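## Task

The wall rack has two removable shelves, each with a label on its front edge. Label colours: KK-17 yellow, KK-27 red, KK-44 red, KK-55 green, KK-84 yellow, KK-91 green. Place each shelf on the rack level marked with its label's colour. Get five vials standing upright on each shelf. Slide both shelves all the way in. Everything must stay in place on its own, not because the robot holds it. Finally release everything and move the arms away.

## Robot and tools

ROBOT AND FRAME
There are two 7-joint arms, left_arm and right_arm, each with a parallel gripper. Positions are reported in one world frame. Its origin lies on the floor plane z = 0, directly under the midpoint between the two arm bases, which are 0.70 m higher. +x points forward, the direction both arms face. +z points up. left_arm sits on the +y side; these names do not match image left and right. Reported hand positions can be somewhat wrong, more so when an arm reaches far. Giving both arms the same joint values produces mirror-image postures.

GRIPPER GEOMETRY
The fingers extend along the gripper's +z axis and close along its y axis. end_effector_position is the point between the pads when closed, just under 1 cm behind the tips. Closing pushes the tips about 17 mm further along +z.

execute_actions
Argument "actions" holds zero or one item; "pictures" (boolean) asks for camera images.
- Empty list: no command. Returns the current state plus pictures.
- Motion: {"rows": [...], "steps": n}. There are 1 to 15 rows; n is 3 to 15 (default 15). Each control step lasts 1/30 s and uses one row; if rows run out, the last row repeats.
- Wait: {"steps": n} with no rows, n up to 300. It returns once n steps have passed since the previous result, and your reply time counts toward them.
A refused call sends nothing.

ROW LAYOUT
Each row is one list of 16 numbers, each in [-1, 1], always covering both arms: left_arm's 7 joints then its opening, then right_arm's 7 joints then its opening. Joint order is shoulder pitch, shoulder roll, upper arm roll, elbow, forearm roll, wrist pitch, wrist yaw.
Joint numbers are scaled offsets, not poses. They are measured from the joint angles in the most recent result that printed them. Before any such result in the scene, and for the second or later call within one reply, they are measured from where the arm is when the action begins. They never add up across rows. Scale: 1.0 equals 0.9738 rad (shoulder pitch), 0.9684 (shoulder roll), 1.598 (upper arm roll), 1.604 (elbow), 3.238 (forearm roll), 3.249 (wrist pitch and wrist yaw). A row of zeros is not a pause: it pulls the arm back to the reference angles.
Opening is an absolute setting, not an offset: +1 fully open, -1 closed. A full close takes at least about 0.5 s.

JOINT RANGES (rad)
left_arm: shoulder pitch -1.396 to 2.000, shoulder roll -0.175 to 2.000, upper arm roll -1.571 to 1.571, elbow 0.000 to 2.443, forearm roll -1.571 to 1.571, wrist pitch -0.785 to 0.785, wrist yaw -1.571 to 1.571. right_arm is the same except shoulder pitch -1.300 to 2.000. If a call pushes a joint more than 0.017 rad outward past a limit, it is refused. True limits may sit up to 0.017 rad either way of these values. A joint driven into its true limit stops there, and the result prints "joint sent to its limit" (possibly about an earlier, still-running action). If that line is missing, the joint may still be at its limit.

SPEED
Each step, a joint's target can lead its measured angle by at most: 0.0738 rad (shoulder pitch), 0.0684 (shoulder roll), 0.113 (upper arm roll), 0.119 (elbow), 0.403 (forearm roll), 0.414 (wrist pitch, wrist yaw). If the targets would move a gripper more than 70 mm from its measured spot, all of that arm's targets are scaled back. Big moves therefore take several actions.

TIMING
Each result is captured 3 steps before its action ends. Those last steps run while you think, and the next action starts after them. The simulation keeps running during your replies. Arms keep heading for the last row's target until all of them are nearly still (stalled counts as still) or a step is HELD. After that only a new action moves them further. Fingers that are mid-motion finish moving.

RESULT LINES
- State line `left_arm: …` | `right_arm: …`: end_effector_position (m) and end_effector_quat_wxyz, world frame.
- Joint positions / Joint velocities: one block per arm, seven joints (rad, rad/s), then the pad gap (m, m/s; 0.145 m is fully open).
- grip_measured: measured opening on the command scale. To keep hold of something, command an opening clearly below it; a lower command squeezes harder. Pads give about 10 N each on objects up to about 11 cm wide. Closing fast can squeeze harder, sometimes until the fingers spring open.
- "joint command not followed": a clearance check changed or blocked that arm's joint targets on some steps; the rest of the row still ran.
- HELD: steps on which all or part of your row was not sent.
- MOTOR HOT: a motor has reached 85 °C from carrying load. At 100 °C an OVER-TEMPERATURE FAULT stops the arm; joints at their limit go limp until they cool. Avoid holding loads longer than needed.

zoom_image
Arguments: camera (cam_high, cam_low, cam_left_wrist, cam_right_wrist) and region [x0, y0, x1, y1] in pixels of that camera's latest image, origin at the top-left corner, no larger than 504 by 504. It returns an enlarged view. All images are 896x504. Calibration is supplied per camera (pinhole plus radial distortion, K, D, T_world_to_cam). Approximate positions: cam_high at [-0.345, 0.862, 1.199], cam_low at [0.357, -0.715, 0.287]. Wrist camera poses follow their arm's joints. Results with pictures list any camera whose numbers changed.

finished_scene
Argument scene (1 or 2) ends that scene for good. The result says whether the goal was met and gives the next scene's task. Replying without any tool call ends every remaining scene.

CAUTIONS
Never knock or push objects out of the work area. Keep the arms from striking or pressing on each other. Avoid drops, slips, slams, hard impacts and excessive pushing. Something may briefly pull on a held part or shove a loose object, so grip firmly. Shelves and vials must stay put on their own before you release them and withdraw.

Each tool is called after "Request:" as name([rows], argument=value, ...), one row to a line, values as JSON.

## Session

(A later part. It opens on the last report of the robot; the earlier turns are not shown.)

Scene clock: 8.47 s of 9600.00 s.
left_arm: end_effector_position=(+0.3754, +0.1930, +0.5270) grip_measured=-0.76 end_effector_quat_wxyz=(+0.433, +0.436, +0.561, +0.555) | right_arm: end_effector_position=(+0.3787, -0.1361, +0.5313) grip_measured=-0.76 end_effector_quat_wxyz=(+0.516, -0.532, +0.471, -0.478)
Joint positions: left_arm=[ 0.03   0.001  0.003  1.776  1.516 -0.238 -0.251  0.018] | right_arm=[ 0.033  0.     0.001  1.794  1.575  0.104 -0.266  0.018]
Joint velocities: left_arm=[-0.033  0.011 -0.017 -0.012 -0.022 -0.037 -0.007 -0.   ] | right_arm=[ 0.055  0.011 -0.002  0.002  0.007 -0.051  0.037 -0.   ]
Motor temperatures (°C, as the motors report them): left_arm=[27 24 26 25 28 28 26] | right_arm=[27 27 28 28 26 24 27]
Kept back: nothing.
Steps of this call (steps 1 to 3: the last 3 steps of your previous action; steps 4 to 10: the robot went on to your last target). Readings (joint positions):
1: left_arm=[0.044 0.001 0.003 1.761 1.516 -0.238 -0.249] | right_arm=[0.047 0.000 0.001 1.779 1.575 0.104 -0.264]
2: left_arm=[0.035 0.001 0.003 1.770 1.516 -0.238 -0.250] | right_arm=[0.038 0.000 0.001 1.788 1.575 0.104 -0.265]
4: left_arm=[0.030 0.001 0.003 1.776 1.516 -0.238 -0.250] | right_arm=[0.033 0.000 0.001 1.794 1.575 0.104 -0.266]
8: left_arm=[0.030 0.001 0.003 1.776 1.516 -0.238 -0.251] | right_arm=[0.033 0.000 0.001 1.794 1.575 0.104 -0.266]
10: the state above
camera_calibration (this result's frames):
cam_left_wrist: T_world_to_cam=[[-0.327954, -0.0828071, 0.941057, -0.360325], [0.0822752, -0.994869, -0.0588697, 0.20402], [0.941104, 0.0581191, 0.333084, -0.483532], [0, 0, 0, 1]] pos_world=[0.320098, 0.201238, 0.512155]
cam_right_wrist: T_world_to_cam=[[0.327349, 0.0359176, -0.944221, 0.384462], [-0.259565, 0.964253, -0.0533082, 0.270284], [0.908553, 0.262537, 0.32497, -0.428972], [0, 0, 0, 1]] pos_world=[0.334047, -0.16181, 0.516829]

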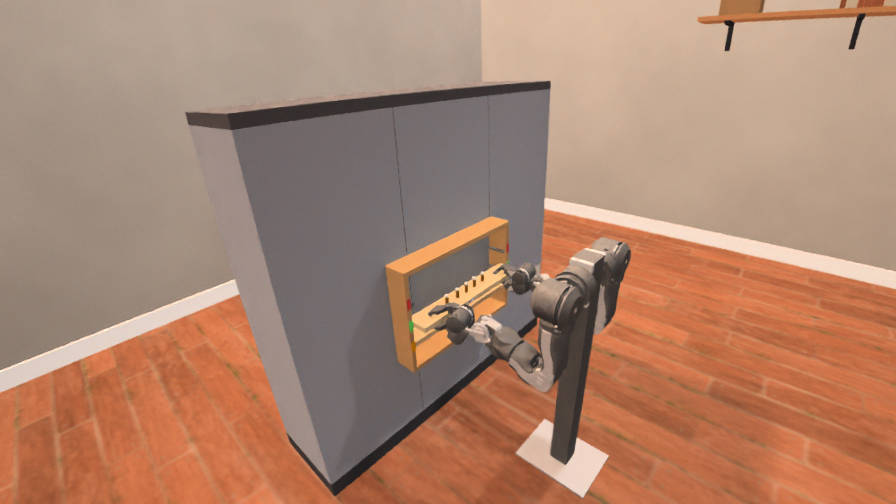

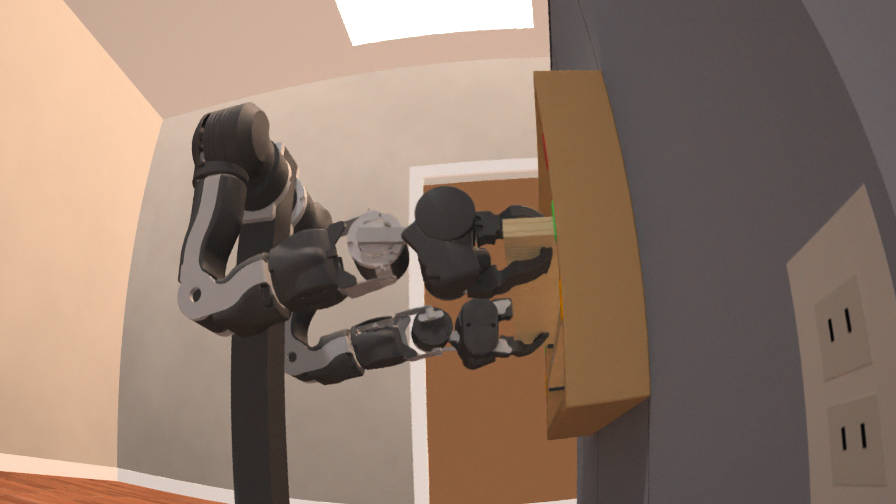

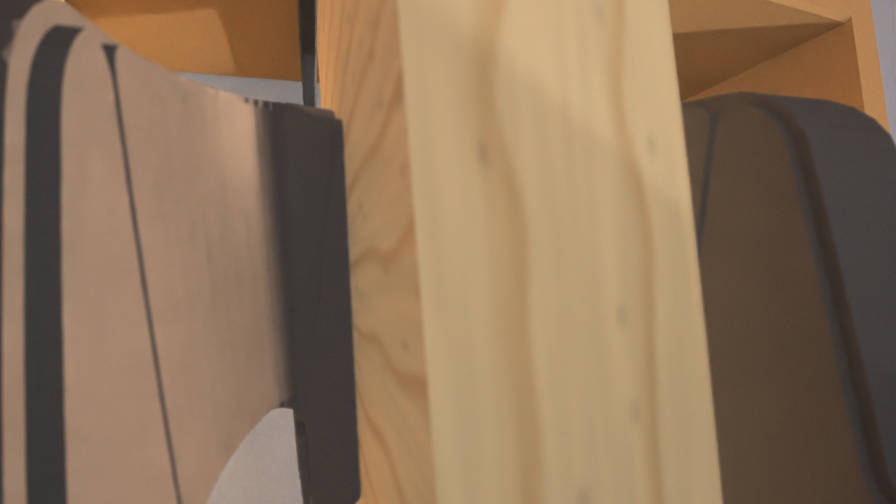

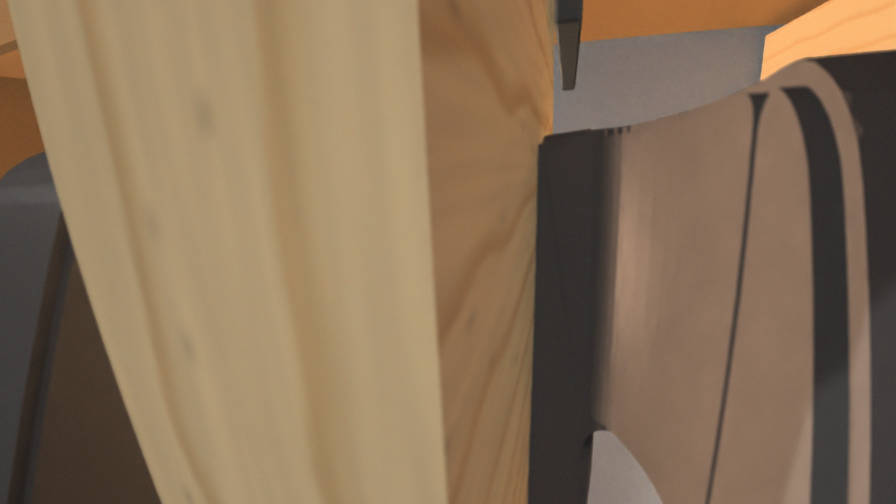

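Request:
execute_actions([
  {"rows":[[-0.003,0,0,0.008,0,0,0.001,-1,-0.003,0,0,0.008,0,0,0.001,-1],[-0.011,0,0,0.014,0,0,0.001,-1,-0.011,0,0,0.014,0,0,0.001,-1],[-0.024,0,0,0.023,0,0,0.001,-1,-0.024,0,0,0.023,0,0,0.001,-1],[-0.041,0,0,0.034,0,0,0.001,-1,-0.041,0,0,0.034,0,0,0.001,-1],[-0.06,0,0,0.046,0,0,0.001,-1,-0.06,0,0,0.046,0,0,0.001,-1],[-0.082,0,0,0.059,0,0,0.002,-1,-0.082,0,0,0.059,0,0,0.002,-1],[-0.104,0,0,0.072,0,0,0.002,-1,-0.104,0,0,0.072,0,0,0.002,-1],[-0.126,0,0,0.085,0,0,0.003,-1,-0.126,0,0,0.085,0,0,0.003,-1],[-0.149,0,0,0.097,0,0,0.004,-1,-0.149,0,0,0.097,0,0,0.004,-1],[-0.171,0,0,0.109,0,0,0.005,-1,-0.171,0,0,0.109,0,0,0.005,-1],[-0.19,0,0,0.119,0,0,0.006,-1,-0.19,0,0,0.119,0,0,0.006,-1],[-0.209,0,0,0.129,0,0,0.007,-1,-0.209,0,0,0.129,0,0,0.007,-1],[-0.224,0,0,0.136,0,0,0.008,-1,-0.224,0,0,0.136,0,0,0.008,-1],[-0.233,0,0,0.141,0,0,0.009,-1,-0.233,0,0,0.141,0,0,0.009,-1],[-0.238,0,0,0.144,0,0,0.009,-1,-0.238,0,0,0.144,0,0,0.009,-1]]},
])

Request:
execute_actions([
  {"steps":10},
], pictures=true)

Scene clock: 9.23 s of 9600.00 s.
left_arm: end_effector_position=(+0.3309, +0.1924, +0.5252) grip_measured=-0.76 end_effector_quat_wxyz=(+0.431, +0.439, +0.565, +0.550) | right_arm: end_effector_position=(+0.3340, -0.1359, +0.5314) grip_measured=-0.76 end_effector_quat_wxyz=(+0.515, -0.534, +0.473, -0.476)
Joint positions: left_arm=[-0.176  0.001  0.003  1.97   1.522 -0.236 -0.252  0.018] | right_arm=[-0.173 -0.     0.001  1.991  1.575  0.105 -0.264  0.018]
Joint velocities: left_arm=[-0.538  0.033 -0.022  0.388  0.051 -0.051  0.11   0.   ] | right_arm=[-0.495 -0.011 -0.002  0.398  0.007 -0.125  0.095 -0.   ]
Motor temperatures (°C, as the motors report them): left_arm=[27 24 26 25 28 28 26] | right_arm=[27 27 28 28 26 24 27]
Steps of this call (steps 1 to 11: the robot went on to your last target; steps 12 to 23: the first 12 steps of this action). Readings (joint positions):
12: left_arm=[0.029 0.001 0.003 1.779 1.517 -0.237 -0.252] | right_arm=[0.032 -0.000 0.001 1.797 1.575 0.104 -0.267]
13: left_arm=[0.022 0.001 0.003 1.787 1.518 -0.237 -0.253] | right_arm=[0.025 -0.000 0.001 1.807 1.575 0.104 -0.267]
15: left_arm=[-0.010 0.001 0.003 1.819 1.520 -0.237 -0.254] | right_arm=[-0.005 -0.000 0.001 1.840 1.575 0.104 -0.269]
19: left_arm=[-0.095 0.001 0.003 1.900 1.520 -0.236 -0.255] | right_arm=[-0.091 -0.000 0.001 1.921 1.575 0.104 -0.269]
23: the state above

Scene clock: 9.57 s of 9600.00 s.
left_arm: end_effector_position=(+0.3247, +0.1924, +0.5274) grip_measured=-0.76 end_effector_quat_wxyz=(+0.433, +0.438, +0.563, +0.552) | right_arm: end_effector_position=(+0.3278, -0.1358, +0.5333) grip_measured=-0.76 end_effector_quat_wxyz=(+0.517, -0.532, +0.471, -0.477)
Joint positions: left_arm=[-0.205  0.001  0.003  1.997  1.522 -0.236 -0.243  0.018] | right_arm=[-0.202 -0.     0.001  2.018  1.575  0.105 -0.255  0.018]
Joint velocities: left_arm=[-0.055 -0.033 -0.017 -0.002  0.007 -0.051 -0.022  0.   ] | right_arm=[ 0.033 -0.011  0.002  0.002 -0.022 -0.051 -0.007  0.   ]
Motor temperatures (°C, as the motors report them): left_arm=[27 24 26 25 28 28 26] | right_arm=[27 27 28 28 26 24 27]
Kept back: nothing.
Steps of this call (steps 1 to 3: the last 3 steps of your previous action; steps 4 to 10: the robot went on to your last target). Readings (joint positions):
1: left_arm=[-0.192 0.001 0.003 1.983 1.522 -0.236 -0.250] | right_arm=[-0.187 -0.000 0.001 2.004 1.575 0.105 -0.261]
2: left_arm=[-0.201 0.001 0.003 1.992 1.522 -0.236 -0.247] | right_arm=[-0.197 -0.000 0.001 2.012 1.575 0.105 -0.259]
4: left_arm=[-0.205 0.001 0.003 1.997 1.522 -0.236 -0.244] | right_arm=[-0.202 -0.000 0.001 2.018 1.575 0.105 -0.256]
8: left_arm=[-0.205 0.001 0.003 1.997 1.522 -0.236 -0.243] | right_arm=[-0.202 -0.000 0.001 2.018 1.575 0.105 -0.255]
10: the state above
camera_calibration (this result's frames):
cam_left_wrist: T_world_to_cam=[[-0.322161, -0.0787018, 0.943408, -0.381289], [0.0788615, -0.995306, -0.0561011, 0.207309], [0.943394, 0.0563249, 0.326856, -0.433059], [0, 0, 0, 1]] pos_world=[0.26936, 0.20072, 0.512889]
cam_right_wrist: T_world_to_cam=[[0.327248, 0.0372111, -0.944206, 0.40316], [-0.260835, 0.96396, -0.0524121, 0.256801], [0.908226, 0.263434, 0.32516, -0.383322], [0, 0, 0, 1]] pos_world=[0.283192, -0.161568, 0.518766]

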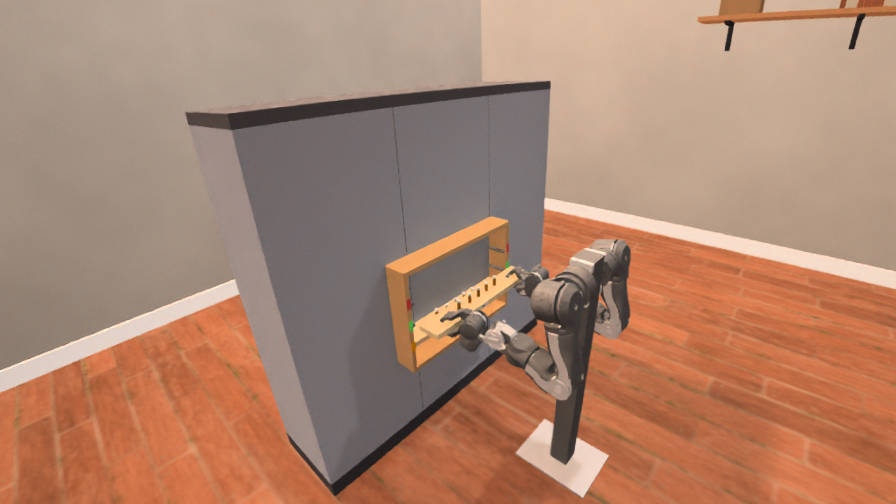

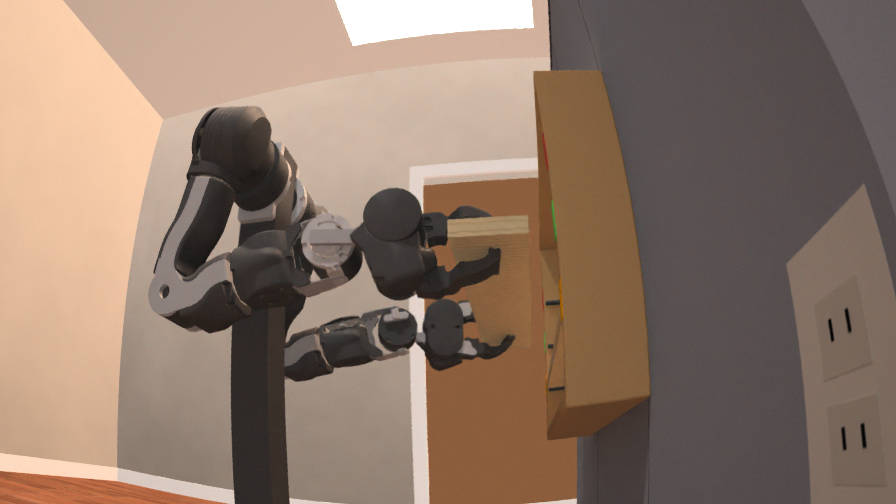

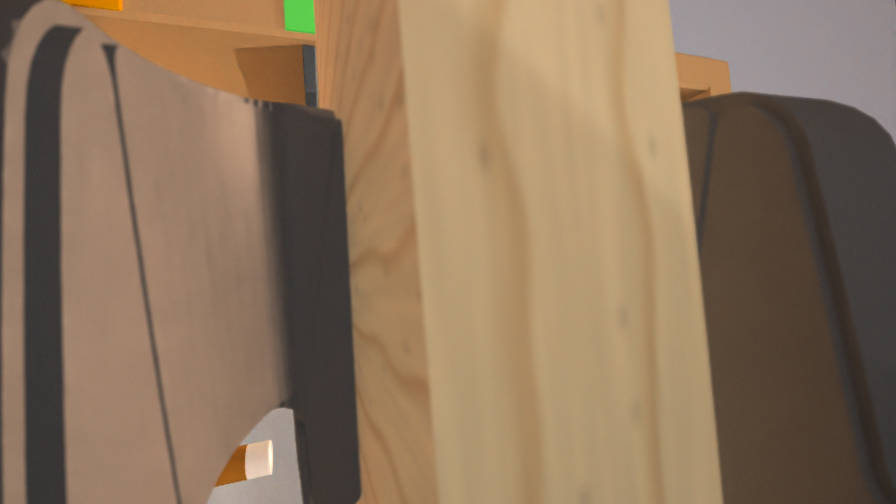

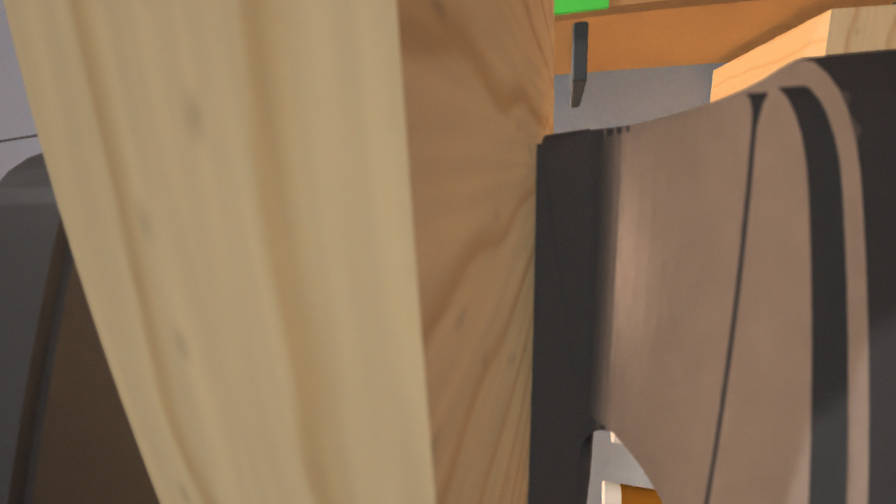

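Request:
execute_actions([
  {"rows":[[0.007,0,0,0.007,-0.002,0,0.004,-1,0.007,0,0,0.006,0,0,0.003,-1],[0.011,0,0,0.009,-0.003,0,0.002,-1,0.011,0,0,0.008,0,0,0.001,-1],[0.019,0,0,0.012,-0.004,0.001,-0.002,-1,0.019,0,0,0.011,0,0,-0.003,-1],[0.028,0,0,0.016,-0.005,0.001,-0.007,-1,0.028,0,0,0.015,0,0.001,-0.008,-1],[0.039,0,0,0.021,-0.006,0.002,-0.012,-1,0.039,0,0,0.02,0,0.001,-0.013,-1],[0.051,0,0,0.026,-0.008,0.002,-0.018,-1,0.051,0,0,0.025,0,0.001,-0.019,-1],[0.063,0,0,0.031,-0.009,0.003,-0.024,-1,0.063,0,0,0.03,0,0.002,-0.025,-1],[0.076,0,0,0.037,-0.011,0.003,-0.03,-1,0.076,0,0,0.036,0,0.002,-0.031,-1],[0.088,0,0,0.042,-0.012,0.004,-0.037,-1,0.089,0,0,0.041,0,0.002,-0.038,-1],[0.1,0,0,0.047,-0.014,0.004,-0.043,-1,0.101,0,0,0.046,0,0.003,-0.044,-1],[0.111,0,0,0.052,-0.015,0.005,-0.048,-1,0.112,0,0,0.051,0,0.003,-0.049,-1],[0.122,0,0,0.057,-0.017,0.005,-0.053,-1,0.123,0,0,0.055,0,0.003,-0.054,-1],[0.13,0,0,0.06,-0.018,0.006,-0.058,-1,0.131,0,0,0.058,0,0.004,-0.059,-1],[0.135,0,0,0.062,-0.019,0.006,-0.061,-1,0.136,0,0,0.061,0,0.004,-0.062,-1],[0.138,0,0,0.064,-0.019,0.006,-0.063,-1,0.139,0,0,0.062,0,0.004,-0.064,-1]]},
])

Request:
execute_actions([
  {"rows":[[0.007,0,0,0.007,-0.002,0,0.004,-1,0.007,0,0,0.006,0,0,0.003,-1],[0.011,0,0,0.009,-0.003,0,0.002,-1,0.011,0,0,0.008,0,0,0.001,-1],[0.019,0,0,0.012,-0.004,0.001,-0.002,-1,0.019,0,0,0.011,0,0,-0.003,-1],[0.028,0,0,0.016,-0.005,0.001,-0.007,-1,0.028,0,0,0.015,0,0.001,-0.008,-1],[0.039,0,0,0.021,-0.006,0.002,-0.012,-1,0.039,0,0,0.02,0,0.001,-0.013,-1],[0.051,0,0,0.026,-0.008,0.002,-0.018,-1,0.051,0,0,0.025,0,0.001,-0.019,-1],[0.063,0,0,0.031,-0.009,0.003,-0.024,-1,0.063,0,0,0.03,0,0.002,-0.025,-1],[0.076,0,0,0.037,-0.011,0.003,-0.03,-1,0.076,0,0,0.036,0,0.002,-0.031,-1],[0.088,0,0,0.042,-0.012,0.004,-0.037,-1,0.089,0,0,0.041,0,0.002,-0.038,-1],[0.1,0,0,0.047,-0.014,0.004,-0.043,-1,0.101,0,0,0.046,0,0.003,-0.044,-1],[0.111,0,0,0.052,-0.015,0.005,-0.048,-1,0.112,0,0,0.051,0,0.003,-0.049,-1],[0.122,0,0,0.057,-0.017,0.005,-0.053,-1,0.123,0,0,0.055,0,0.003,-0.054,-1],[0.13,0,0,0.06,-0.018,0.006,-0.058,-1,0.131,0,0,0.058,0,0.004,-0.059,-1],[0.135,0,0,0.062,-0.019,0.006,-0.061,-1,0.136,0,0,0.061,0,0.004,-0.062,-1],[0.138,0,0,0.064,-0.019,0.006,-0.063,-1,0.139,0,0,0.062,0,0.004,-0.064,-1]]},
])

Request:
execute_actions([
  {"steps":10},
], pictures=true)

Scene clock: 10.60 s of 9600.00 s.
left_arm: end_effector_position=(+0.3362, +0.1921, +0.5681) grip_measured=-0.76 end_effector_quat_wxyz=(+0.443, +0.429, +0.555, +0.558) | right_arm: end_effector_position=(+0.3387, -0.1360, +0.5752) grip_measured=-0.75 end_effector_quat_wxyz=(+0.521, -0.527, +0.457, -0.491)
Joint positions: left_arm=[-0.094  0.     0.003  2.077  1.486 -0.225 -0.406  0.018] | right_arm=[-0.086 -0.001  0.001  2.099  1.575  0.109 -0.414  0.019]
Joint velocities: left_arm=[ 0.275 -0.033  0.007  0.237 -0.125  0.081 -0.418  0.   ] | right_arm=[ 0.209 -0.033 -0.012  0.159 -0.037 -0.022 -0.374  0.002]
Motor temperatures (°C, as the motors report them): left_arm=[27 24 26 25 28 28 26] | right_arm=[27 27 28 28 26 24 27]
Steps of this call (steps 1 to 19: the robot went on to your last target; steps 20 to 31: the first 12 steps of this action). Readings (joint positions):
20: left_arm=[-0.205 0.001 0.003 1.998 1.522 -0.236 -0.243] | right_arm=[-0.201 -0.000 0.001 2.018 1.575 0.105 -0.255]
21: left_arm=[-0.203 0.001 0.003 1.999 1.522 -0.236 -0.246] | right_arm=[-0.199 -0.000 0.001 2.020 1.575 0.105 -0.258]
23: left_arm=[-0.187 0.001 0.003 2.008 1.518 -0.236 -0.265] | right_arm=[-0.183 -0.000 0.001 2.030 1.575 0.106 -0.277]
27: left_arm=[-0.136 0.000 0.003 2.046 1.503 -0.231 -0.328] | right_arm=[-0.131 -0.000 0.001 2.068 1.575 0.107 -0.338]
31: the state above

Scene clock: 11.10 s of 9600.00 s.
left_arm: end_effector_position=(+0.3404, +0.1917, +0.6135) grip_measured=-0.76 end_effector_quat_wxyz=(+0.451, +0.421, +0.550, +0.563) | right_arm: end_effector_position=(+0.3418, -0.1364, +0.6221) grip_measured=-0.75 end_effector_quat_wxyz=(+0.523, -0.522, +0.445, -0.506)
Joint positions: left_arm=[ 0.037 -0.001  0.002  2.172  1.443 -0.205 -0.608  0.018] | right_arm=[ 0.048 -0.003  0.001  2.194  1.575  0.114 -0.609  0.019]
Joint velocities: left_arm=[ 0.253 -0.033  0.007  0.203 -0.125 -0.022 -0.33   0.   ] | right_arm=[ 0.385  0.033 -0.002  0.149 -0.007 -0.037 -0.403  0.002]
Motor temperatures (°C, as the motors report them): left_arm=[27 24 26 26 28 28 26] | right_arm=[27 27 28 28 26 24 27]
Steps of this call (steps 1 to 3: the last 3 steps of your previous action; steps 4 to 15: the first 12 steps of this action, its rows measured from where the robot was after step 3). Readings (joint positions):
3: left_arm=[-0.075 0.000 0.003 2.092 1.475 -0.220 -0.444] | right_arm=[-0.068 -0.001 0.001 2.113 1.575 0.111 -0.451]
4: left_arm=[-0.074 -0.000 0.003 2.093 1.477 -0.220 -0.445] | right_arm=[-0.067 -0.002 0.001 2.115 1.575 0.110 -0.452]
5: left_arm=[-0.073 -0.000 0.003 2.094 1.477 -0.220 -0.448] | right_arm=[-0.065 -0.002 0.001 2.116 1.575 0.110 -0.454]
7: left_arm=[-0.057 -0.000 0.003 2.103 1.475 -0.220 -0.468] | right_arm=[-0.048 -0.002 0.001 2.126 1.575 0.110 -0.473]
11: left_arm=[-0.006 -0.000 0.003 2.141 1.460 -0.213 -0.530] | right_arm=[0.003 -0.003 0.001 2.164 1.575 0.111 -0.533]
15: the state above

Scene clock: 11.43 s of 9600.00 s.
left_arm: end_effector_position=(+0.3400, +0.1918, +0.6164) grip_measured=-0.76 end_effector_quat_wxyz=(+0.445, +0.426, +0.555, +0.559) | right_arm: end_effector_position=(+0.3414, -0.1364, +0.6248) grip_measured=-0.74 end_effector_quat_wxyz=(+0.516, -0.528, +0.448, -0.503)
Joint positions: left_arm=[ 0.055 -0.001  0.002  2.188  1.432 -0.199 -0.662  0.018] | right_arm=[ 0.066 -0.003  0.     2.209  1.575  0.117 -0.661  0.019]
Joint velocities: left_arm=[ 0.011  0.011 -0.002  0.007 -0.007  0.051  0.037 -0.   ] | right_arm=[-0.011 -0.033 -0.002  0.002 -0.037  0.022 -0.022  0.   ]
Motor temperatures (°C, as the motors report them): left_arm=[27 24 26 26 28 28 26] | right_arm=[27 27 28 28 26 24 27]
Kept back: nothing.
Steps of this call (steps 1 to 3: the last 3 steps of your previous action; steps 4 to 10: the robot went on to your last target). Readings (joint positions):
1: left_arm=[0.046 -0.001 0.002 2.179 1.439 -0.203 -0.624] | right_arm=[0.057 -0.003 0.001 2.200 1.575 0.115 -0.625]
2: left_arm=[0.053 -0.001 0.002 2.184 1.435 -0.201 -0.637] | right_arm=[0.063 -0.003 0.001 2.206 1.575 0.116 -0.638]
4: left_arm=[0.055 -0.001 0.002 2.188 1.432 -0.200 -0.653] | right_arm=[0.066 -0.003 0.000 2.209 1.575 0.117 -0.652]
8: left_arm=[0.055 -0.001 0.002 2.188 1.432 -0.199 -0.662] | right_arm=[0.066 -0.003 0.000 2.209 1.575 0.117 -0.661]
10: the state above
camera_calibration (this result's frames):
cam_left_wrist: T_world_to_cam=[[-0.359664, -0.0747312, 0.930084, -0.440182], [0.080281, -0.99557, -0.0489482, 0.205645], [0.929622, 0.0570632, 0.36407, -0.494947], [0, 0, 0, 1]] pos_world=[0.285286, 0.200082, 0.599668]
cam_right_wrist: T_world_to_cam=[[0.378507, -0.00560674, -0.925581, 0.45015], [-0.249781, 0.962263, -0.107974, 0.296412], [0.891258, 0.272062, 0.362823, -0.441913], [0, 0, 0, 1]] pos_world=[0.297512, -0.162475, 0.608992]

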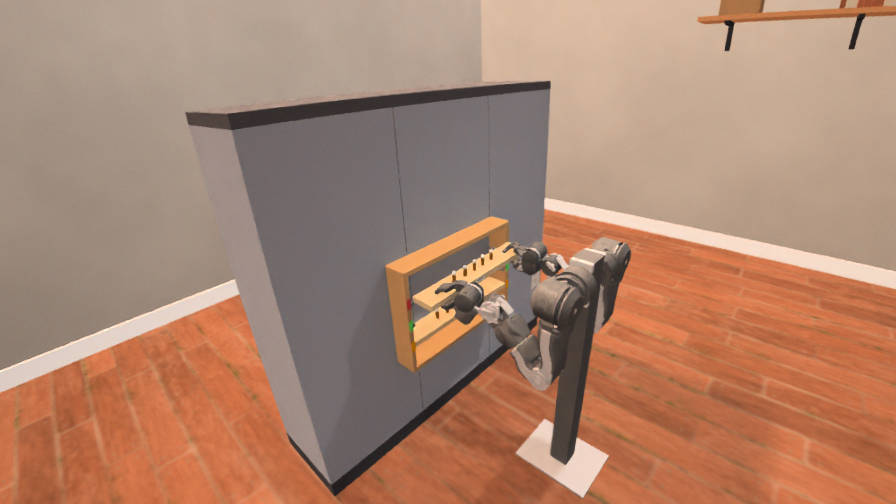

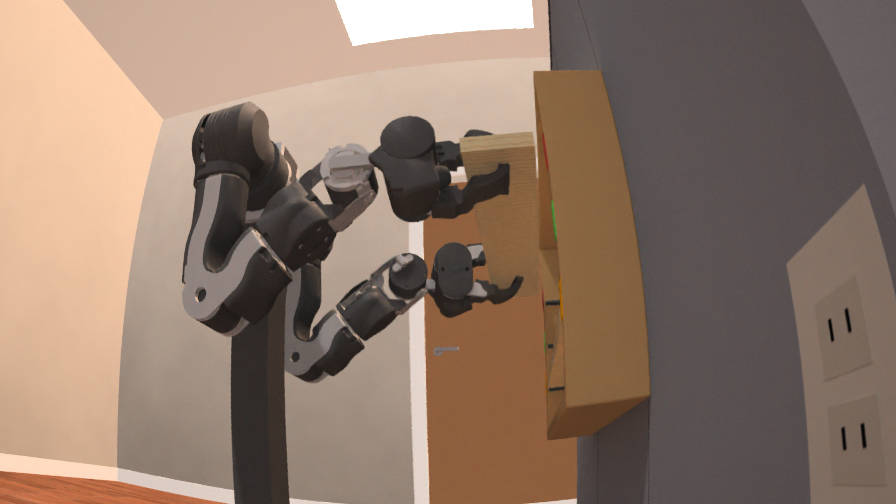

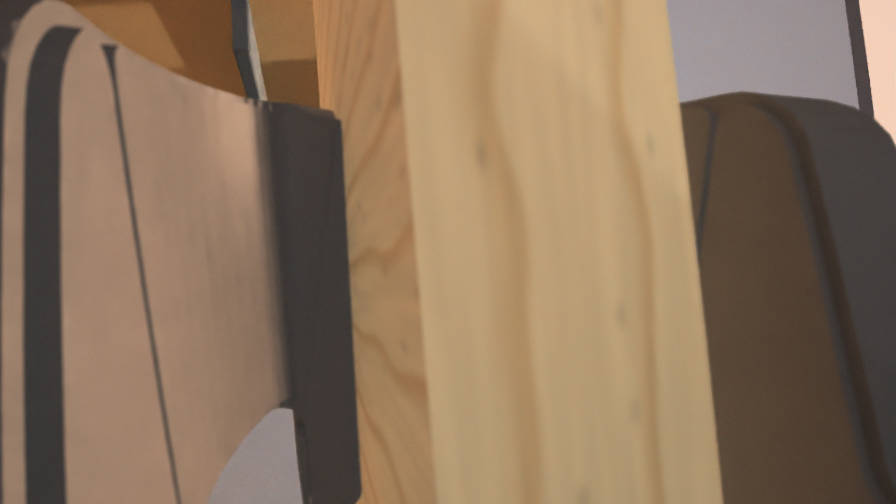

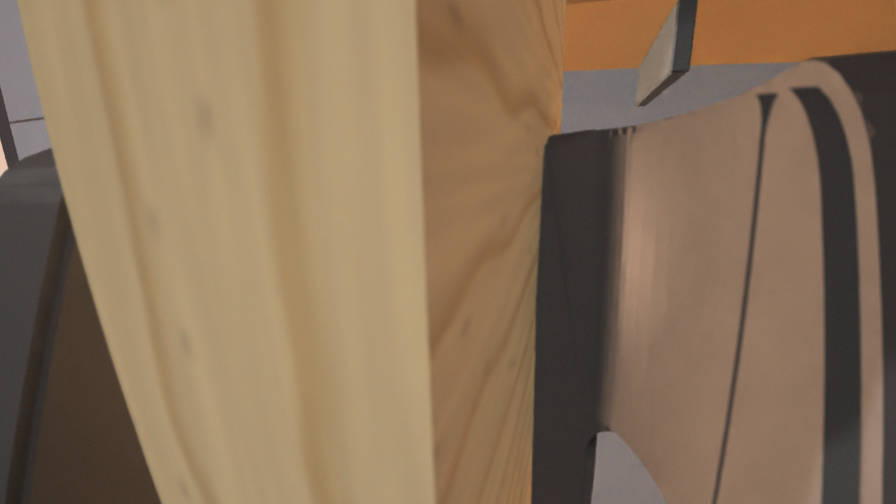

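Request:
execute_actions([
  {"rows":[[0.006,0,0,0.003,-0.003,0,0.001,-1,0.006,0,0,0.002,0,0.002,0,-1],[0.011,0,0,-0.002,-0.003,0,0.001,-1,0.011,0,0,-0.003,0,0.002,-0.001,-1],[0.02,0,0,-0.01,-0.003,0,0.001,-1,0.02,0,0,-0.011,0,0.002,-0.002,-1],[0.031,0,0,-0.02,-0.003,0,0.002,-1,0.03,0,0,-0.021,0,0.002,-0.002,-1],[0.044,0,0,-0.031,-0.003,0,0.004,-1,0.042,0,0,-0.032,0,0.002,0,-1],[0.058,0,0,-0.044,-0.003,0,0.006,-1,0.056,0,0,-0.045,0,0.002,0.002,-1],[0.073,0,0,-0.057,-0.003,0,0.008,-1,0.069,0,0,-0.058,0,0.002,0.004,-1],[0.088,0,0,-0.07,-0.003,0,0.01,-1,0.084,0,0,-0.072,0,0.002,0.006,-1],[0.103,0,0,-0.084,-0.003,0,0.012,-1,0.098,0,0,-0.085,0,0.002,0.008,-1],[0.117,0,0,-0.096,-0.003,0,0.014,-1,0.112,0,0,-0.098,0,0.002,0.01,-1],[0.129,0,0,-0.108,-0.003,0,0.016,-1,0.124,0,0,-0.109,0,0.002,0.012,-1],[0.142,0,0,-0.119,-0.003,0,0.018,-1,0.136,0,0,-0.121,0,0.002,0.013,-1],[0.152,0,0,-0.128,-0.003,0,0.019,-1,0.145,0,0,-0.129,0,0.002,0.014,-1],[0.158,0,0,-0.133,-0.003,0,0.02,-1,0.151,0,0,-0.135,0,0.002,0.015,-1],[0.162,0,0,-0.136,-0.003,0,0.02,-1,0.154,0,0,-0.138,0,0.002,0.015,-1]]},
])

Request:
execute_actions([
  {"steps":10},
], pictures=true)

Scene clock: 12.20 s of 9600.00 s.
left_arm: end_effector_position=(+0.3762, +0.1919, +0.6041) grip_measured=-0.76 end_effector_quat_wxyz=(+0.434, +0.436, +0.561, +0.553) | right_arm: end_effector_position=(+0.3779, -0.1363, +0.6117) grip_measured=-0.75 end_effector_quat_wxyz=(+0.509, -0.536, +0.460, -0.492)
Joint positions: left_arm=[ 0.185 -0.002  0.002  1.997  1.432 -0.2   -0.636  0.018] | right_arm=[ 0.194 -0.005  0.     2.019  1.575  0.113 -0.639  0.019]
Joint velocities: left_arm=[ 0.275 -0.033  0.007 -0.457  0.037 -0.007  0.154 -0.   ] | right_arm=[ 0.253  0.033 -0.012 -0.466  0.007 -0.139  0.051  0.   ]
Motor temperatures (°C, as the motors report them): left_arm=[27 24 26 26 29 28 26] | right_arm=[27 27 28 28 26 24 27]
Steps of this call (steps 1 to 11: the robot went on to your last target; steps 12 to 23: the first 12 steps of this action). Readings (joint positions):
12: left_arm=[0.055 -0.001 0.002 2.188 1.432 -0.199 -0.666] | right_arm=[0.066 -0.004 0.000 2.209 1.575 0.117 -0.662]
13: left_arm=[0.057 -0.002 0.002 2.185 1.433 -0.199 -0.668] | right_arm=[0.070 -0.005 0.000 2.207 1.575 0.117 -0.665]
15: left_arm=[0.079 -0.002 0.002 2.158 1.433 -0.199 -0.670] | right_arm=[0.091 -0.005 0.000 2.180 1.575 0.117 -0.668]
19: left_arm=[0.132 -0.002 0.002 2.075 1.432 -0.199 -0.661] | right_arm=[0.143 -0.005 0.000 2.097 1.575 0.115 -0.661]
23: the state above

Scene clock: 12.53 s of 9600.00 s.
left_arm: end_effector_position=(+0.3817, +0.1920, +0.6035) grip_measured=-0.76 end_effector_quat_wxyz=(+0.434, +0.436, +0.560, +0.555) | right_arm: end_effector_position=(+0.3834, -0.1362, +0.6101) grip_measured=-0.74 end_effector_quat_wxyz=(+0.509, -0.536, +0.461, -0.491)
Joint positions: left_arm=[ 0.205 -0.002  0.002  1.967  1.432 -0.201 -0.622  0.018] | right_arm=[ 0.212 -0.005  0.     1.988  1.575  0.112 -0.626  0.019]
Joint velocities: left_arm=[ 0.011  0.011 -0.007 -0.007 -0.022 -0.037 -0.051  0.   ] | right_arm=[-0.055 -0.011 -0.007 -0.007 -0.022  0.007  0.037 -0.   ]
Motor temperatures (°C, as the motors report them): left_arm=[27 24 26 26 29 28 26] | right_arm=[27 27 28 28 26 24 27]
Kept back: nothing.
Steps of this call (steps 1 to 3: the last 3 steps of your previous action; steps 4 to 10: the robot went on to your last target). Readings (joint positions):
1: left_arm=[0.196 -0.002 0.002 1.982 1.432 -0.201 -0.631] | right_arm=[0.204 -0.005 0.000 2.004 1.575 0.113 -0.635]
2: left_arm=[0.202 -0.002 0.002 1.972 1.432 -0.201 -0.628] | right_arm=[0.209 -0.005 0.000 1.994 1.575 0.112 -0.631]
4: left_arm=[0.205 -0.002 0.002 1.967 1.432 -0.201 -0.625] | right_arm=[0.212 -0.005 0.000 1.988 1.575 0.112 -0.628]
8: left_arm=[0.205 -0.002 0.002 1.967 1.432 -0.201 -0.623] | right_arm=[0.212 -0.005 0.000 1.988 1.575 0.112 -0.626]
10: the state above
camera_calibration (this result's frames):
cam_left_wrist: T_world_to_cam=[[-0.329479, -0.0819224, 0.940602, -0.429667], [0.0806489, -0.99503, -0.0584127, 0.207359], [0.940712, 0.0566128, 0.334449, -0.515342], [0, 0, 0, 1]] pos_world=[0.326499, 0.200304, 0.588614]
cam_right_wrist: T_world_to_cam=[[0.340892, 0.00154061, -0.940101, 0.444889], [-0.252885, 0.96329, -0.0901205, 0.295611], [0.905451, 0.268459, 0.328767, -0.459189], [0, 0, 0, 1]] pos_world=[0.33887, -0.162171, 0.595848]

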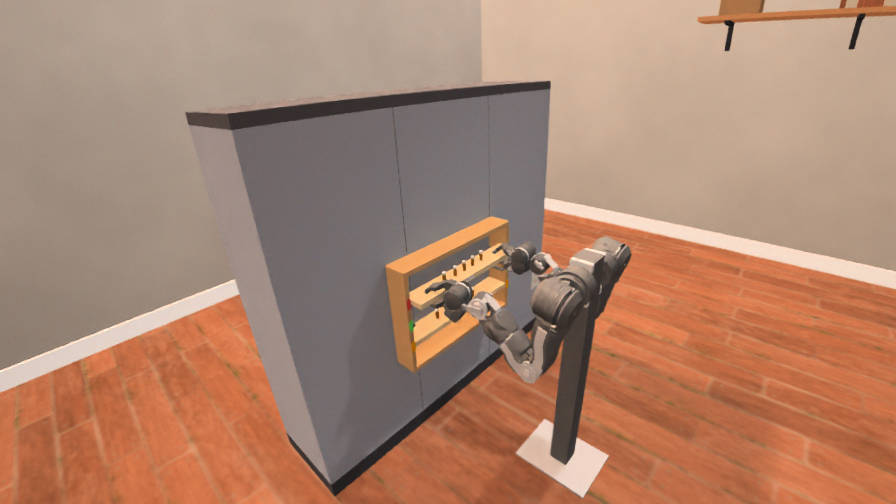

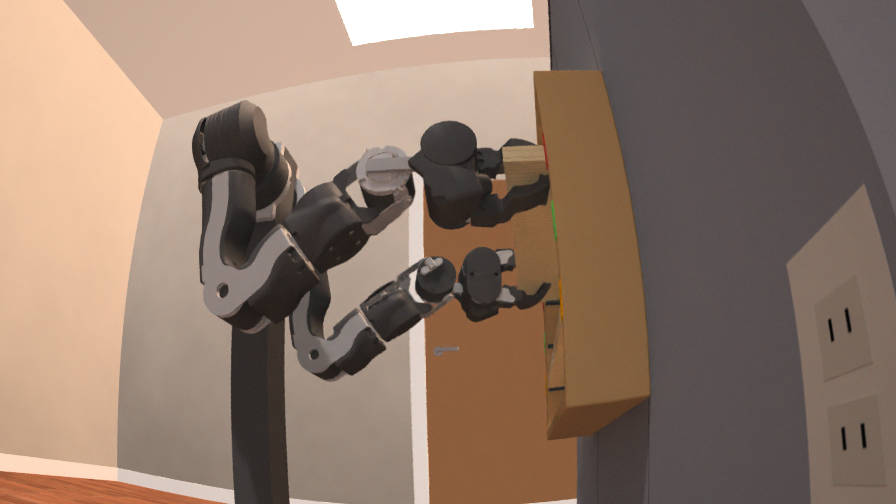

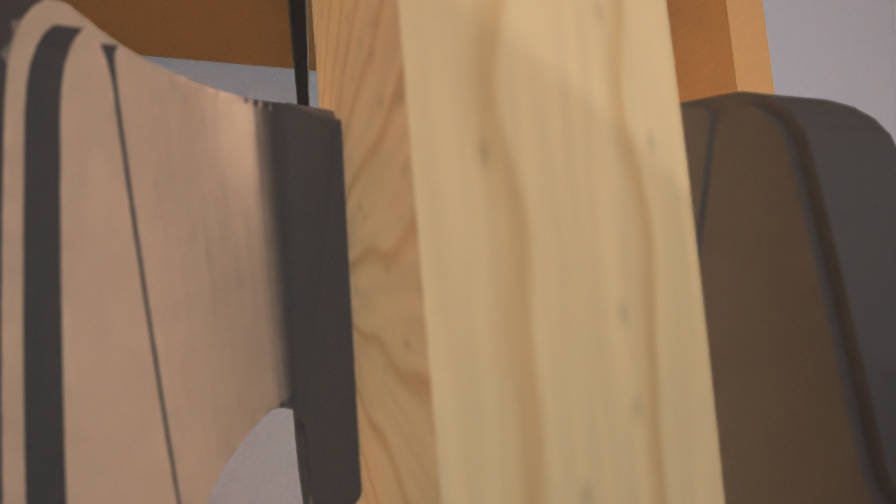

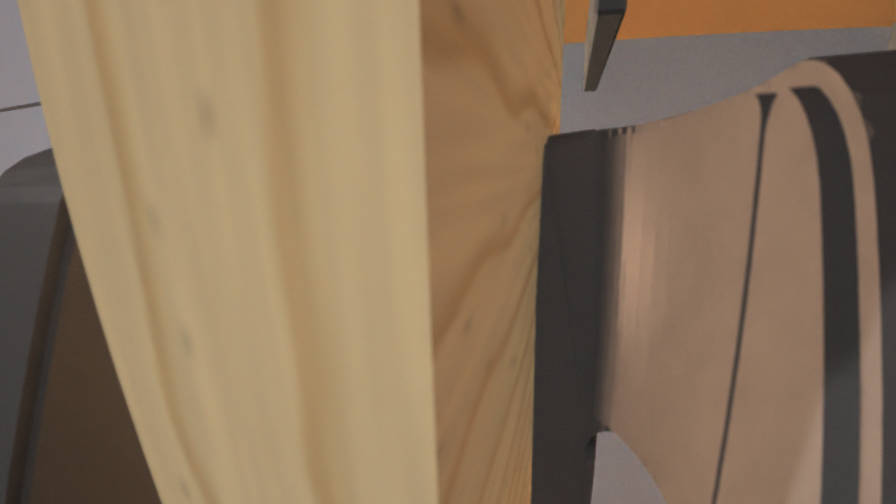

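Request:
execute_actions([
  {"rows":[[0.01,0,0,0,-0.002,0,0.008,-1,0.007,0,0,-0.001,0,0.002,0.005,-1],[0.016,0,0,-0.005,-0.002,0,0.009,-1,0.012,0,0,-0.007,0,0.002,0.006,-1],[0.025,0,0,-0.013,-0.002,0,0.011,-1,0.021,0,0,-0.015,0,0.002,0.008,-1],[0.036,0,0,-0.023,-0.001,-0.001,0.013,-1,0.032,0,0,-0.026,0,0.002,0.01,-1],[0.049,0,0,-0.035,-0.001,-0.001,0.015,-1,0.044,0,0,-0.037,0,0.002,0.012,-1],[0.063,0,0,-0.048,-0.001,-0.002,0.018,-1,0.058,0,0,-0.051,0,0.002,0.014,-1],[0.078,0,0,-0.061,0,-0.002,0.02,-1,0.072,0,0,-0.064,0,0.002,0.016,-1],[0.093,0,0,-0.075,0,-0.003,0.023,-1,0.087,0,0,-0.078,0,0.002,0.019,-1],[0.108,0,0,-0.089,0,-0.003,0.025,-1,0.102,0,0,-0.092,0,0.002,0.021,-1],[0.123,0,0,-0.102,0.001,-0.004,0.028,-1,0.116,0,0,-0.106,0,0.002,0.023,-1],[0.136,0,0,-0.114,0.001,-0.004,0.03,-1,0.128,0,0,-0.117,0,0.002,0.025,-1],[0.149,0,0,-0.126,0.001,-0.005,0.032,-1,0.14,0,0,-0.129,0,0.002,0.027,-1],[0.158,0,0,-0.135,0.002,-0.005,0.033,-1,0.15,0,0,-0.138,0,0.002,0.028,-1],[0.165,0,0,-0.141,0.002,-0.005,0.034,-1,0.156,0,0,-0.144,0,0.002,0.029,-1],[0.168,0,0,-0.1445,0.002,-0.005,0.034,-1,0.159,0,0,-0.147,0,0.002,0.03,-1]]},
])

Request:
execute_actions([
  {"steps":8},
])

Request:
execute_actions([
  {"rows":[[0,0,0,0,0,0,0,-0.9,0,0,0,0,0,0,0,-0.9],[0,0,0,0,0,0,0,-0.82,0,0,0,0,0,0,0,-0.82],[0,0,0,0,0,0,0,-0.77,0,0,0,0,0,0,0,-0.77],[0,0,0,0,0,0,0,-0.74,0,0,0,0,0,0,0,-0.74],[0,0,0,0,0,0,0,-0.71,0,0,0,0,0,0,0,-0.71],[0,0,0,0,0,0,0,-0.68,0,0,0,0,0,0,0,-0.68],[0,0,0,0,0,0,0,-0.64,0,0,0,0,0,0,0,-0.64],[0,0,0,0,0,0,0,-0.6,0,0,0,0,0,0,0,-0.6],[0,0,0,0,0,0,0,-0.53,0,0,0,0,0,0,0,-0.53],[0,0,0,0,0,0,0,-0.45,0,0,0,0,0,0,0,-0.45]]},
], pictures=true)

Scene clock: 13.40 s of 9600.00 s.
left_arm: end_effector_position=(+0.4179, +0.1931, +0.6016) grip_measured=-0.76 end_effector_quat_wxyz=(+0.434, +0.432, +0.559, +0.559) | right_arm: end_effector_position=(+0.4199, -0.1358, +0.6061) grip_measured=-0.75 end_effector_quat_wxyz=(+0.512, -0.534, +0.462, -0.489)
Joint positions: left_arm=[ 0.342 -0.002  0.002  1.766  1.439 -0.215 -0.55   0.018] | right_arm=[ 0.345 -0.005  0.001  1.786  1.575  0.108 -0.557  0.019]
Joint velocities: left_arm=[ 0.341  0.055  0.002 -0.476  0.037 -0.022  0.212  0.001] | right_arm=[ 0.209 -0.011  0.002 -0.466  0.022 -0.007  0.198  0.004]
Motor temperatures (°C, as the motors report them): left_arm=[27 24 26 26 29 28 26] | right_arm=[27 27 28 28 26 24 27]
Steps of this call (steps 1 to 14: the robot went on to your last target; steps 15 to 26: the first 12 steps of this action). Readings (joint positions):
15: left_arm=[0.206 -0.002 0.002 1.966 1.432 -0.202 -0.622] | right_arm=[0.213 -0.005 0.000 1.988 1.575 0.111 -0.626]
16: left_arm=[0.210 -0.002 0.002 1.961 1.432 -0.202 -0.620] | right_arm=[0.217 -0.005 0.000 1.982 1.575 0.110 -0.623]
18: left_arm=[0.232 -0.002 0.002 1.931 1.433 -0.204 -0.611] | right_arm=[0.239 -0.005 0.000 1.950 1.575 0.110 -0.613]
22: left_arm=[0.287 -0.002 0.002 1.848 1.436 -0.208 -0.582] | right_arm=[0.292 -0.005 0.000 1.867 1.575 0.108 -0.586]
26: the state above

Scene clock: 13.67 s of 9600.00 s.
left_arm: end_effector_position=(+0.4233, +0.1931, +0.6015) grip_measured=-0.76 end_effector_quat_wxyz=(+0.434, +0.431, +0.558, +0.560) | right_arm: end_effector_position=(+0.4254, -0.1356, +0.6061) grip_measured=-0.75 end_effector_quat_wxyz=(+0.514, -0.533, +0.462, -0.489)
Joint positions: left_arm=[ 0.362 -0.002  0.002  1.734  1.442 -0.217 -0.535  0.018] | right_arm=[ 0.365 -0.005  0.001  1.754  1.575  0.108 -0.541  0.019]
Joint velocities: left_arm=[-0.055 -0.033  0.007 -0.002 -0.007  0.051 -0.007 -0.   ] | right_arm=[-0.033  0.033  0.007 -0.002  0.007  0.022 -0.007  0.   ]
Motor temperatures (°C, as the motors report them): left_arm=[27 24 26 26 29 28 26] | right_arm=[27 27 28 28 26 24 27]
Kept back: nothing.
Steps of this call (steps 1 to 3: the last 3 steps of your previous action; steps 4 to 8: the robot went on to your last target). Readings (joint positions):
1: left_arm=[0.352 -0.002 0.002 1.750 1.440 -0.216 -0.543] | right_arm=[0.355 -0.005 0.001 1.770 1.575 0.108 -0.550]
2: left_arm=[0.359 -0.002 0.002 1.740 1.441 -0.217 -0.539] | right_arm=[0.363 -0.005 0.001 1.759 1.575 0.108 -0.546]
4: left_arm=[0.362 -0.002 0.002 1.734 1.442 -0.217 -0.535] | right_arm=[0.365 -0.005 0.001 1.754 1.575 0.108 -0.541]
8: the state above

Scene clock: 14.07 s of 9600.00 s.
left_arm: end_effector_position=(+0.4233, +0.1930, +0.6012) grip_measured=-0.45 end_effector_quat_wxyz=(+0.435, +0.432, +0.559, +0.559) | right_arm: end_effector_position=(+0.4254, -0.1360, +0.6061) grip_measured=-0.45 end_effector_quat_wxyz=(+0.513, -0.532, +0.463, -0.489)
Joint positions: left_arm=[ 0.362 -0.002  0.002  1.734  1.443 -0.217 -0.536  0.042] | right_arm=[ 0.365 -0.006  0.001  1.754  1.575  0.105 -0.541  0.042]
Joint velocities: left_arm=[ 0.011  0.055 -0.012  0.002 -0.051 -0.007  0.007 -0.   ] | right_arm=[-0.033 -0.055  0.002  0.007 -0.022  0.007 -0.007  0.   ]
Motor temperatures (°C, as the motors report them): left_arm=[27 24 26 26 29 28 26] | right_arm=[27 27 28 28 26 24 27]
Steps of this call (steps 1 to 12: the first 12 steps of this action). Readings (joint positions):
1: left_arm=[0.362 -0.002 0.002 1.734 1.443 -0.217 -0.536] | right_arm=[0.365 -0.005 0.001 1.754 1.575 0.105 -0.541]
2: left_arm=[0.362 -0.002 0.002 1.734 1.443 -0.217 -0.536] | right_arm=[0.365 -0.006 0.001 1.754 1.575 0.104 -0.541]
4: left_arm=[0.362 -0.002 0.002 1.734 1.443 -0.217 -0.536] | right_arm=[0.365 -0.006 0.001 1.754 1.575 0.104 -0.541]
8: left_arm=[0.362 -0.002 0.002 1.734 1.443 -0.217 -0.536] | right_arm=[0.365 -0.006 0.001 1.754 1.575 0.105 -0.541]
12: the state above
camera_calibration (this result's frames):
cam_left_wrist: T_world_to_cam=[[-0.338798, -0.0865378, 0.936871, -0.406663], [0.088118, -0.994303, -0.0599768, 0.202546], [0.936723, 0.0622352, 0.344494, -0.559176], [0, 0, 0, 1]] pos_world=[0.368169, 0.201001, 0.585771]
cam_right_wrist: T_world_to_cam=[[0.344681, 0.013506, -0.938623, 0.425952], [-0.25204, 0.964513, -0.0786755, 0.298496], [0.904252, 0.263689, 0.335853, -0.500381], [0, 0, 0, 1]] pos_world=[0.380886, -0.161712, 0.591347]

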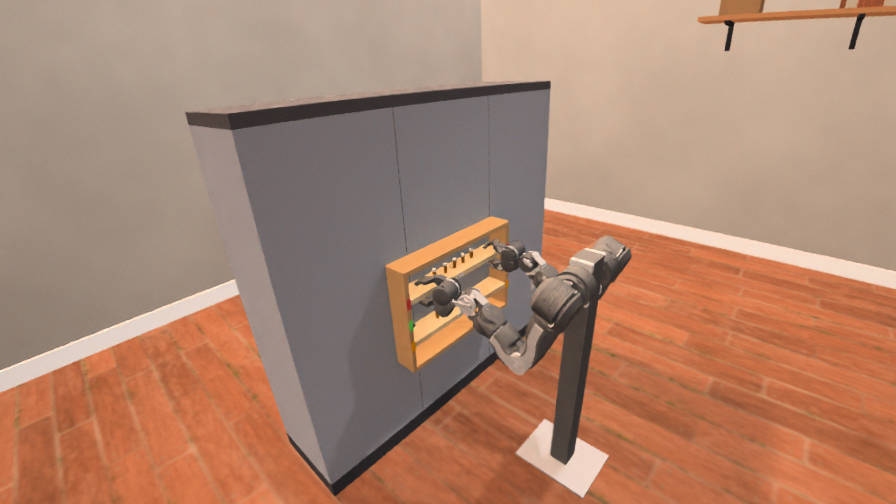

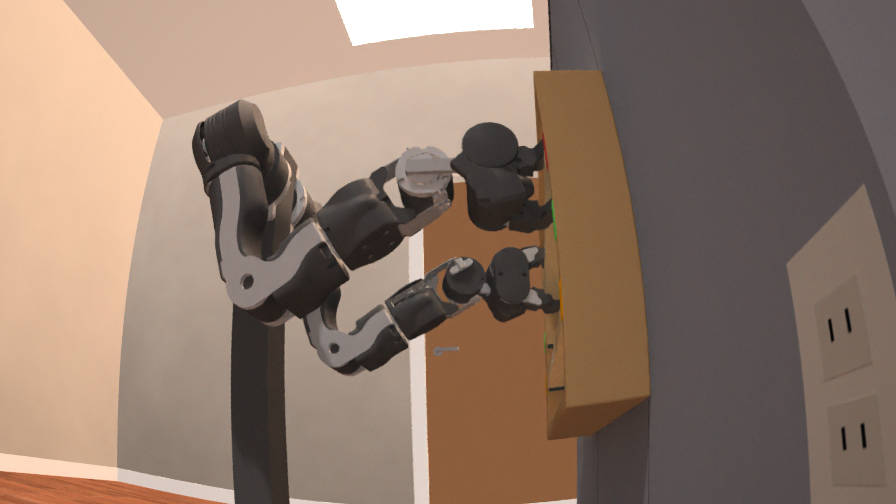

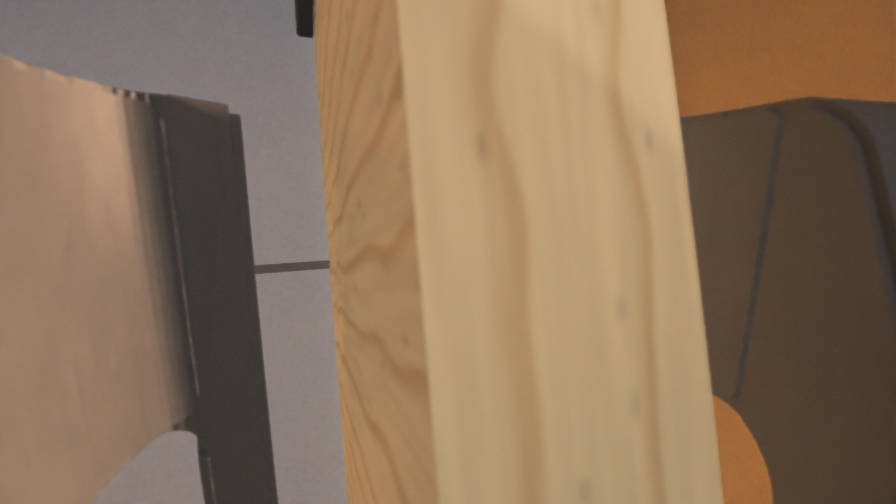

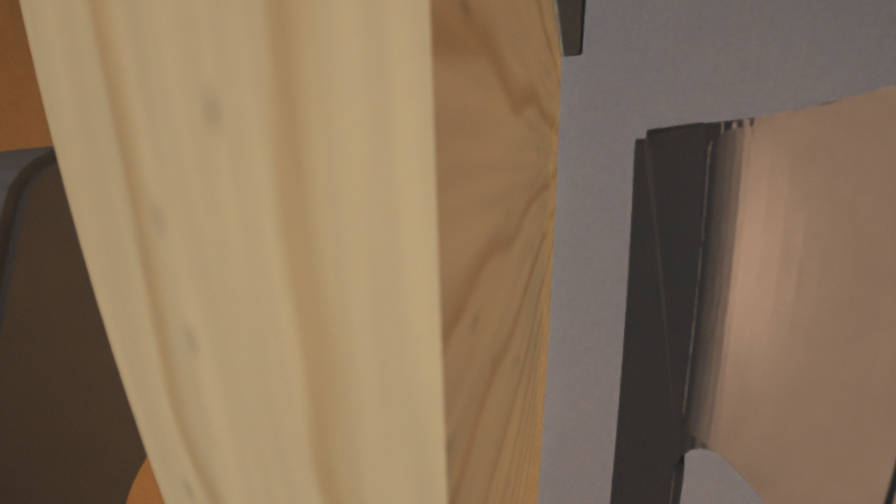

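Request:
execute_actions([
  {"rows":[[-0.03,0,0,0.025,0,0,-0.004,-0.45,-0.03,0.006,0,0.025,0,0,-0.004,-0.45],[-0.07,0,0,0.058,0,0,-0.009,-0.45,-0.07,0.006,0,0.058,0,0,-0.009,-0.45],[-0.12,0,0,0.098,0,0,-0.014,-0.45,-0.12,0.006,0,0.098,0,0,-0.014,-0.45],[-0.17,0,0,0.137,0,0,-0.019,-0.45,-0.17,0.006,0,0.137,0,0,-0.019,-0.45],[-0.22,0,0,0.175,0,0,-0.023,-0.45,-0.22,0.006,0,0.175,0,0,-0.023,-0.45],[-0.27,0,0,0.21,0,0,-0.026,-0.45,-0.27,0.006,0,0.21,0,0,-0.026,-0.45],[-0.31,0,0,0.235,0,0,-0.026,-0.45,-0.31,0.006,0,0.235,0,0,-0.026,-0.45],[-0.35,0,0,0.23,0.004,0,0,-0.45,-0.35,0.006,0,0.23,0,0,0,-0.45],[-0.39,0,0,0.2,0.01,0,0.03,-0.45,-0.39,0.006,0,0.2,0,0,0.03,-0.45],[-0.42,0,0,0.15,0.016,-0.003,0.065,-0.45,-0.425,0.006,0,0.15,0,0,0.065,-0.45],[-0.45,0,0,0.09,0.022,-0.005,0.1,-0.45,-0.455,0.006,0,0.09,0,0,0.1,-0.45],[-0.47,0,0,0.03,0.028,-0.007,0.135,-0.45,-0.48,0.006,0,0.03,0,0,0.135,-0.45],[-0.475,0,0,-0.03,0.034,-0.009,0.165,-0.45,-0.49,0.006,0,-0.03,0,0,0.165,-0.45],[-0.475,0,0,-0.085,0.038,-0.01,0.19,-0.45,-0.491,0.006,0,-0.08,-0.003,0,0.188,-0.45],[-0.475,0,0,-0.119,0.04,-0.01,0.206,-0.45,-0.491,0.006,0,-0.112,-0.004,-0.001,0.201,-0.45]]},
])

Request:
execute_actions([
  {"steps":14},
])

Scene clock: 14.87 s of 9600.00 s.
left_arm: end_effector_position=(+0.3517, +0.1908, +0.4934) grip_measured=-0.45 end_effector_quat_wxyz=(+0.410, +0.463, +0.573, +0.538) | right_arm: end_effector_position=(+0.3533, -0.1357, +0.4963) grip_measured=-0.45 end_effector_quat_wxyz=(-0.499, +0.550, -0.491, +0.456)
Joint positions: left_arm=[-0.095 -0.002  0.002  1.797  1.51  -0.229 -0.227  0.042] | right_arm=[-0.101  0.     0.001  1.817  1.575  0.105 -0.232  0.042]
Joint velocities: left_arm=[-0.736 -0.011  0.007 -2.742  0.637 -0.095  1.853  0.   ] | right_arm=[-0.824 -0.077 -0.007 -2.713 -0.037  0.007  1.795 -0.   ]
Motor temperatures (°C, as the motors report them): left_arm=[27 24 26 26 29 28 26] | right_arm=[27 27 28 28 26 24 27]
Steps of this call (steps 1 to 3: the last 3 steps of your previous action; steps 4 to 12: the robot went on to your last target; steps 13 to 24: the first 12 steps of this action). Readings (joint positions):
13: left_arm=[0.346 -0.002 0.002 1.757 1.444 -0.217 -0.540] | right_arm=[0.350 -0.004 0.001 1.777 1.575 0.105 -0.545]
14: left_arm=[0.304 -0.002 0.002 1.815 1.444 -0.216 -0.548] | right_arm=[0.308 -0.001 0.001 1.835 1.575 0.105 -0.553]
16: left_arm=[0.194 -0.002 0.002 1.946 1.444 -0.216 -0.574] | right_arm=[0.199 0.000 0.001 1.968 1.575 0.105 -0.578]
20: left_arm=[0.026 -0.002 0.002 2.122 1.446 -0.217 -0.574] | right_arm=[0.030 0.000 0.001 2.142 1.575 0.105 -0.578]
24: the state above

Scene clock: 15.33 s of 9600.00 s.
left_arm: end_effector_position=(+0.3509, +0.1921, +0.4528) grip_measured=-0.45 end_effector_quat_wxyz=(+0.428, +0.442, +0.550, +0.566) | right_arm: end_effector_position=(+0.3522, -0.1354, +0.4564) grip_measured=-0.45 end_effector_quat_wxyz=(+0.526, -0.524, +0.474, -0.472)
Joint positions: left_arm=[-0.101 -0.002  0.002  1.546  1.571 -0.247  0.128  0.042] | right_arm=[-0.113  0.     0.001  1.577  1.564  0.105  0.107  0.042]
Joint velocities: left_arm=[ 0.011 -0.099 -0.002  0.002 -0.037 -0.007  0.037 -0.   ] | right_arm=[ 0.055  0.011  0.007  0.002 -0.022 -0.051  0.051  0.   ]
Motor temperatures (°C, as the motors report them): left_arm=[27 24 26 26 29 28 26] | right_arm=[27 27 28 28 26 24 27]
Kept back: nothing.
Steps of this call (steps 1 to 3: the last 3 steps of your previous action; steps 4 to 14: the robot went on to your last target). Readings (joint positions):
1: left_arm=[-0.109 -0.002 0.002 1.693 1.531 -0.235 -0.131] | right_arm=[-0.120 0.000 0.001 1.714 1.575 0.105 -0.135]
2: left_arm=[-0.110 -0.002 0.002 1.599 1.548 -0.241 -0.042] | right_arm=[-0.124 0.000 0.001 1.624 1.571 0.105 -0.051]
4: left_arm=[-0.114 -0.002 0.002 1.525 1.568 -0.244 0.067] | right_arm=[-0.127 0.000 0.001 1.558 1.565 0.105 0.048]
8: left_arm=[-0.093 -0.002 0.002 1.546 1.570 -0.247 0.126] | right_arm=[-0.105 0.000 0.001 1.577 1.564 0.105 0.106]
14: the state above


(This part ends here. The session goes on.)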